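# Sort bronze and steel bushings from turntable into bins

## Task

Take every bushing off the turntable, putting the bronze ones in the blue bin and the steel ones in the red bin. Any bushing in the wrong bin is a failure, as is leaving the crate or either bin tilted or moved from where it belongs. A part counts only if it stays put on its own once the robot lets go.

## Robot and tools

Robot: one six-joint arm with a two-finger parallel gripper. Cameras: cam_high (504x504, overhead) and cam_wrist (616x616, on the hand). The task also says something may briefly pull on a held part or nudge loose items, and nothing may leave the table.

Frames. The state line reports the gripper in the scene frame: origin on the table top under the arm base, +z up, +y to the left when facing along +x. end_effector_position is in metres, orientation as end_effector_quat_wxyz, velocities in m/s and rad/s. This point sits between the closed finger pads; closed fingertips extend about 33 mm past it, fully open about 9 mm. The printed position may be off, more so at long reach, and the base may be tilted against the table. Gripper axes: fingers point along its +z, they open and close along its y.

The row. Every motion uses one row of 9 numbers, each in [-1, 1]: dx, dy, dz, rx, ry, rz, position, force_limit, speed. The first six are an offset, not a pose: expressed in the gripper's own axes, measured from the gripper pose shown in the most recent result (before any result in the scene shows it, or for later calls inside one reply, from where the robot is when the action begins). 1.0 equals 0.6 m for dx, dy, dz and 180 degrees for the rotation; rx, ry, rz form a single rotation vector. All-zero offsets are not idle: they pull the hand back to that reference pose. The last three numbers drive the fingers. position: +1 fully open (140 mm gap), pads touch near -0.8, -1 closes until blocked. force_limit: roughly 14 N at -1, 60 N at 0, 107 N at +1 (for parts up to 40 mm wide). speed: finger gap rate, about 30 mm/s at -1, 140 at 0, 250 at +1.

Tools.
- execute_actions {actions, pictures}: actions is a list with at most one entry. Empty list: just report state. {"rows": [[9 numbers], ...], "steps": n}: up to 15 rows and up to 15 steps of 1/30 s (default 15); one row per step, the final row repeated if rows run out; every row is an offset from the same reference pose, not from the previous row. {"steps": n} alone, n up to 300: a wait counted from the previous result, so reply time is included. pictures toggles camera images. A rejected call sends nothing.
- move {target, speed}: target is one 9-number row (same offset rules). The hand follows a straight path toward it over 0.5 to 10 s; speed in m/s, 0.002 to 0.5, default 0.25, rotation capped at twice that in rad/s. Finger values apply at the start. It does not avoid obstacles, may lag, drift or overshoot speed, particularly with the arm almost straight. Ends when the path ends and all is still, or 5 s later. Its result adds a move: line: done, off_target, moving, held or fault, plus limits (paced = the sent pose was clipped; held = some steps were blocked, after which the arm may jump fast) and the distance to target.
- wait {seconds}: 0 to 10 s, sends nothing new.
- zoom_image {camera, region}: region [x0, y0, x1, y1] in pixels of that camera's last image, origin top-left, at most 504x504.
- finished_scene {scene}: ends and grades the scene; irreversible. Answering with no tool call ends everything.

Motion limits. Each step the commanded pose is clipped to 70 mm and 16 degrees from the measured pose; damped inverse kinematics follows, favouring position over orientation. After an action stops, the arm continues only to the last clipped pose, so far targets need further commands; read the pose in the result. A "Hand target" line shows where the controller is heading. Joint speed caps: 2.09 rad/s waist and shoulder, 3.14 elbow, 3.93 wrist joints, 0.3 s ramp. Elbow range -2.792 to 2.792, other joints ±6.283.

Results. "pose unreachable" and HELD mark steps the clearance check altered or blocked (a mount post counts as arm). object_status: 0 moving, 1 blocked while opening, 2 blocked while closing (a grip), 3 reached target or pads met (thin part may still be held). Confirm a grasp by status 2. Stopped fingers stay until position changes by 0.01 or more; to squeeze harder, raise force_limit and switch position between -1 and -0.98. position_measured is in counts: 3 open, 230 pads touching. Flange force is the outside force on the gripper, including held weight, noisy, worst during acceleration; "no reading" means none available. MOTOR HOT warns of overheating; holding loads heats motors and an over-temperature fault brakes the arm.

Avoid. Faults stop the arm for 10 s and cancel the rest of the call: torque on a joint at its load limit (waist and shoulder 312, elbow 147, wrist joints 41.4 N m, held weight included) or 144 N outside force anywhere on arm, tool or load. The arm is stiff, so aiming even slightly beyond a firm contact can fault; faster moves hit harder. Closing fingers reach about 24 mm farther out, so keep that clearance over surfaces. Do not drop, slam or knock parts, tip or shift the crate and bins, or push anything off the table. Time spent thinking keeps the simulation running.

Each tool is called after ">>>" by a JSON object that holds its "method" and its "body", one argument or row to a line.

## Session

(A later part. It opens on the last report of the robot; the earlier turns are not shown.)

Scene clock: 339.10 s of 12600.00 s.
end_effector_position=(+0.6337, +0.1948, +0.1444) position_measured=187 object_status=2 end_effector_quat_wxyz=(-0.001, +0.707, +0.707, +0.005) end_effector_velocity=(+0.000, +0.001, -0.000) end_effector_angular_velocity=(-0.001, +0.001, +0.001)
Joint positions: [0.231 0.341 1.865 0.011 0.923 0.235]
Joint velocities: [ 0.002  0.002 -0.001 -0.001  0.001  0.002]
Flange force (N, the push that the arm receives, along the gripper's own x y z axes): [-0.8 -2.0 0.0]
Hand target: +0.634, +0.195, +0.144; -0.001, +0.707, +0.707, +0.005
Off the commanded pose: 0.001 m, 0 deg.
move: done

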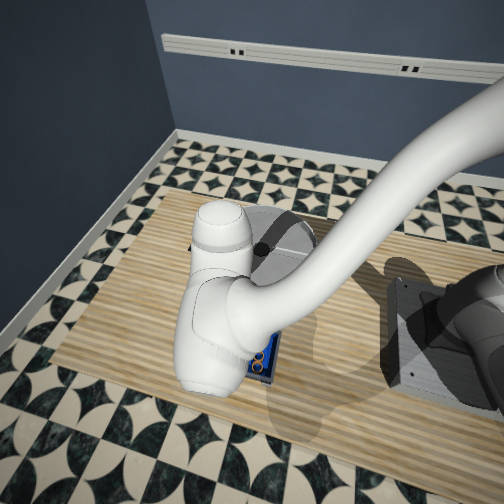

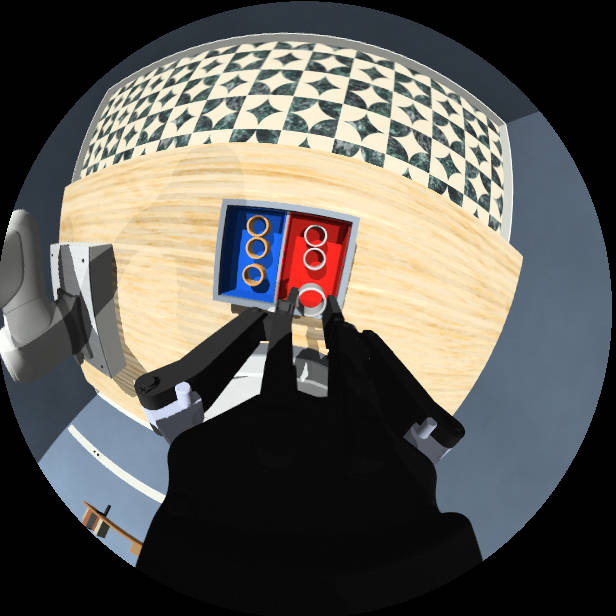

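>>> {"method": "move", "body": {
  "target": [0.005,0,0.073,0,0,0,-1,-0.2,-0.6],
  "speed": 0.07
}}

>>> {"method": "zoom_image", "body": {
  "camera": "cam_wrist",
  "region": [220,190,400,370]
}}

Scene clock: 340.90 s of 12600.00 s.
end_effector_position=(+0.6340, +0.1983, +0.1008) position_measured=187 object_status=2 end_effector_quat_wxyz=(-0.001, +0.707, +0.707, +0.005) end_effector_velocity=(-0.001, +0.000, -0.002) end_effector_angular_velocity=(-0.000, +0.001, +0.000)
Joint positions: [0.236 0.389 1.893 0.011 0.847 0.239]
Joint velocities: [ 0.     0.001  0.002  0.    -0.002 -0.   ]
Flange force (N, the push that the arm receives, along the gripper's own x y z axes): [-6.3 1.7 -3.0]
Hand target: +0.634, +0.198, +0.101; -0.001, +0.707, +0.707, +0.005
Off the commanded pose: 0.000 m, 0 deg.
move: done

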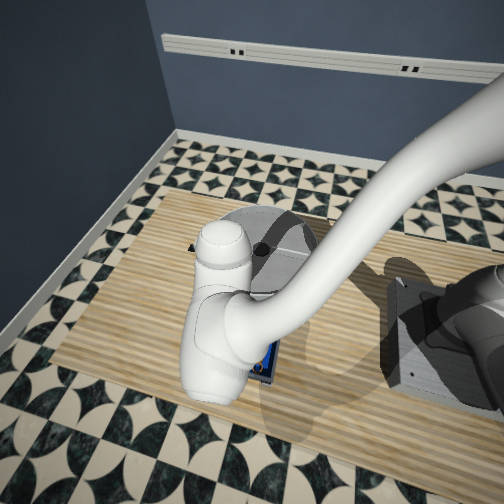

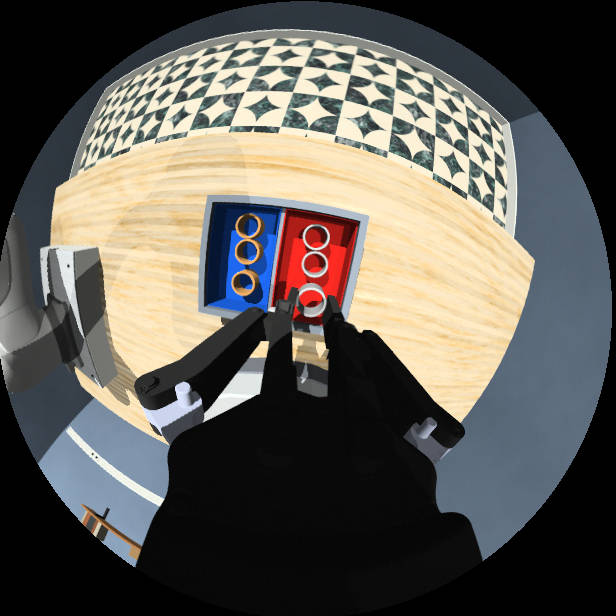

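Region (220, 190, 400, 370) of cam_wrist's 616x616 image, scaled by 2.800, with more detail than that image has.

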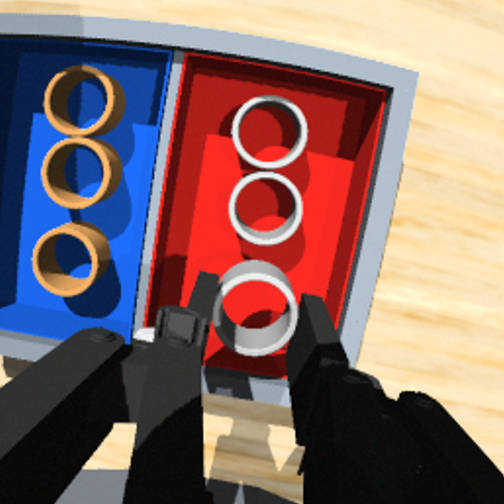

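>>> {"method": "move", "body": {
  "target": [-0.001,0,0.063,0,0,0,-1,-0.2,-0.6],
  "speed": 0.045
}}

Scene clock: 342.67 s of 12600.00 s.
end_effector_position=(+0.6341, +0.1980, +0.0630) position_measured=187 object_status=2 end_effector_quat_wxyz=(-0.001, +0.707, +0.707, +0.005) end_effector_velocity=(-0.001, +0.000, -0.001) end_effector_angular_velocity=(-0.000, +0.002, +0.000)
Joint positions: [0.236 0.433 1.914 0.012 0.782 0.237]
Joint velocities: [ 0.     0.002  0.001  0.    -0.001 -0.001]
Flange force (N, the push that the arm receives, along the gripper's own x y z axes): [-2.0 2.9 2.8]
Hand target: +0.634, +0.198, +0.063; -0.001, +0.707, +0.707, +0.005
Off the commanded pose: 0.000 m, 0 deg.
move: done

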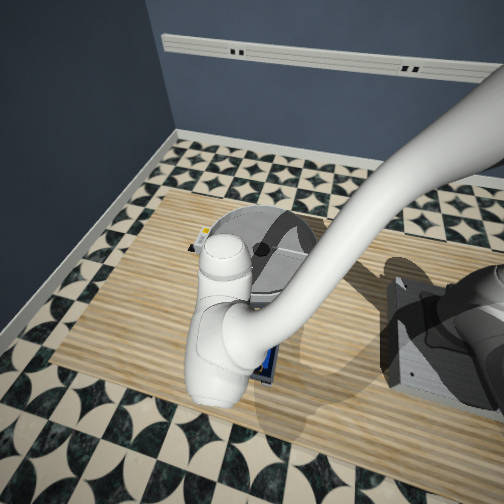

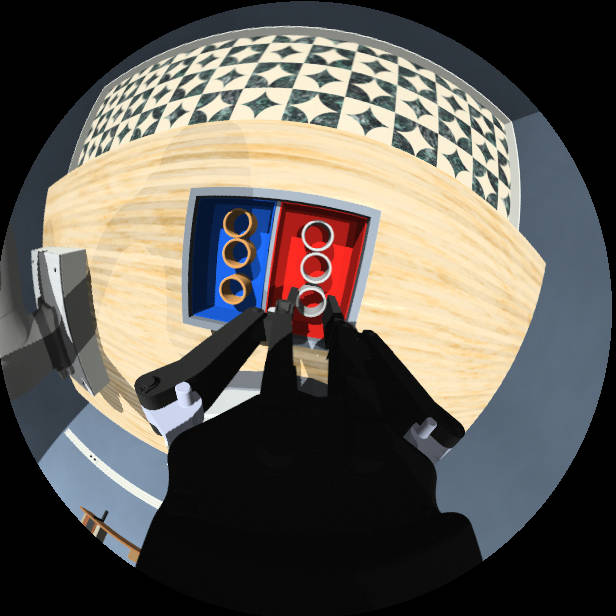

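>>> {"method": "execute_actions", "body": {
  "actions": [
    {"rows":[[0,0,0.001,0,0,0,-1,-0.2,-0.6],[0,0,0.0023,0,0,0,-1,-0.2,-0.6],[0,0,0.0023,0,0,0,-1,-0.2,-0.6],[0,0,0.0023,0,0,0,-1,-0.2,-0.6],[0,0,0.0023,0,0,0,-1,-0.2,-0.6],[0,0,0.0023,0,0,0,-1,-0.2,-0.6],[0,0,0.0023,0,0,0,-0.33,-0.2,-0.6]],"steps":14}
  ],
  "pictures": false
}}

>>> {"method": "move", "body": {
  "target": [0,0,-0.1,0,0,0,-0.33,-0.2,-0.6],
  "speed": 0.15
}}

>>> {"method": "move", "body": {
  "target": [0,-0.3,-0.03,0,0,0,-0.33,-0.2,-0.6],
  "speed": 0.3
}}

>>> {"method": "zoom_image", "body": {
  "camera": "cam_high",
  "region": [190,300,300,410]
}}

Scene clock: 345.17 s of 12600.00 s.
end_effector_position=(+0.6342, +0.1980, +0.0617) position_measured=171 object_status=0 end_effector_quat_wxyz=(-0.001, +0.707, +0.707, +0.005) end_effector_velocity=(-0.001, -0.000, -0.001) end_effector_angular_velocity=(+0.000, +0.000, +0.000)
Joint positions: [0.236 0.434 1.915 0.012 0.779 0.237]
Joint velocities: [-0.     0.     0.002  0.    -0.002 -0.   ]
Flange force (N, the push that the arm receives, along the gripper's own x y z axes): [-4.3 -1.1 -0.2]
Hand target: +0.634, +0.198, +0.062; -0.001, +0.707, +0.707, +0.005
Off the commanded pose: 0.000 m, 0 deg.
Steps of this call (steps 1 to 61: nothing new was sent; steps 62 to 75: all 14 steps of this action). Readings (end_effector_position | what the end effector reports):
62: (+0.6341, +0.1980, +0.0629) | position_measured=187 object_status=2
63: (+0.6342, +0.1980, +0.0627) | position_measured=187 object_status=2
65: (+0.6341, +0.1980, +0.0621) | position_measured=187 object_status=2
69: (+0.6342, +0.1980, +0.0617) | position_measured=187 object_status=0
75: the state above

Scene clock: 346.27 s of 12600.00 s.
end_effector_position=(+0.6339, +0.1974, +0.1216) position_measured=171 object_status=3 end_effector_quat_wxyz=(-0.001, +0.707, +0.707, +0.005) end_effector_velocity=(-0.000, +0.000, +0.001) end_effector_angular_velocity=(-0.000, +0.000, -0.001)
Joint positions: [0.235 0.366 1.88  0.011 0.883 0.238]
Joint velocities: [ 0.    -0.002 -0.001  0.     0.002  0.001]
Flange force (N, the push that the arm receives, along the gripper's own x y z axes): [-3.6 1.6 -1.5]
Hand target: +0.634, +0.197, +0.122; -0.001, +0.707, +0.707, +0.005
Off the commanded pose: 0.000 m, 0 deg.
move: done

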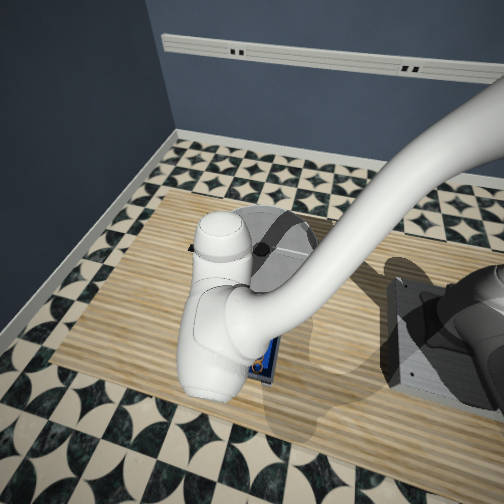

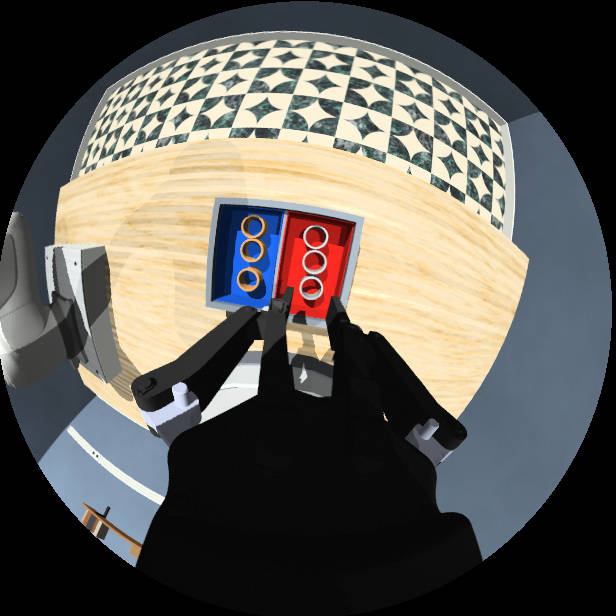

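Scene clock: 347.43 s of 12600.00 s.
end_effector_position=(+0.4539, +0.1975, +0.1388) position_measured=171 object_status=3 end_effector_quat_wxyz=(-0.001, +0.707, +0.707, +0.005) end_effector_velocity=(-0.002, -0.000, +0.000) end_effector_angular_velocity=(-0.000, -0.000, +0.000)
Joint positions: [0.325 0.112 2.181 0.01  0.834 0.328]
Joint velocities: [ 0.001 -0.002  0.002 -0.     0.     0.001]
Flange force (N, the push that the arm receives, along the gripper's own x y z axes): [-1.8 5.3 0.4]
Hand target: +0.454, +0.198, +0.139; -0.001, +0.707, +0.707, +0.005
Off the commanded pose: 0.001 m, 0 deg.
move: done

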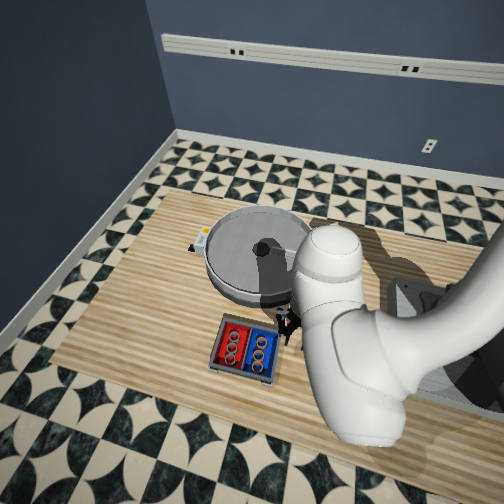

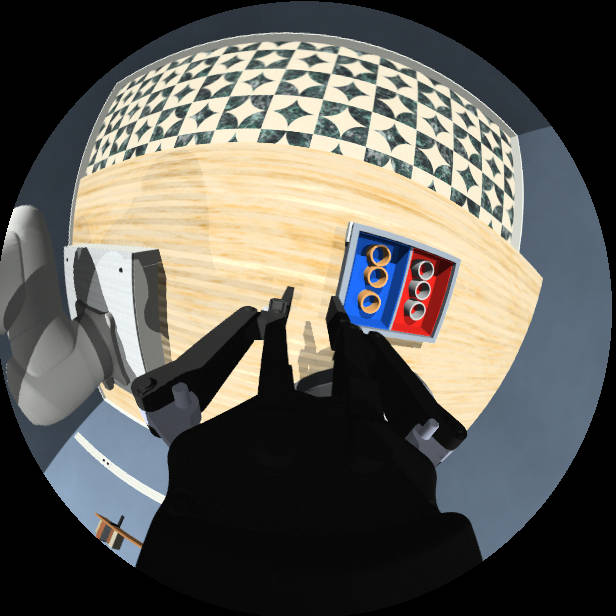

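Region (190, 300, 300, 410) of cam_high's 504x504 image, scaled by 4.582, with more detail than that image has.

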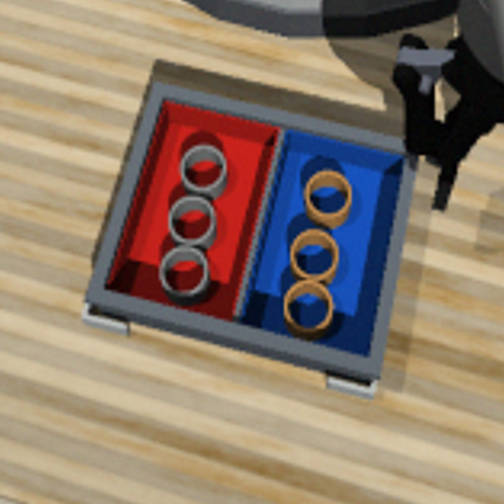

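>>> {"method": "finished_scene", "body": {
  "scene": 2
}}

The scene is finished: the task was done.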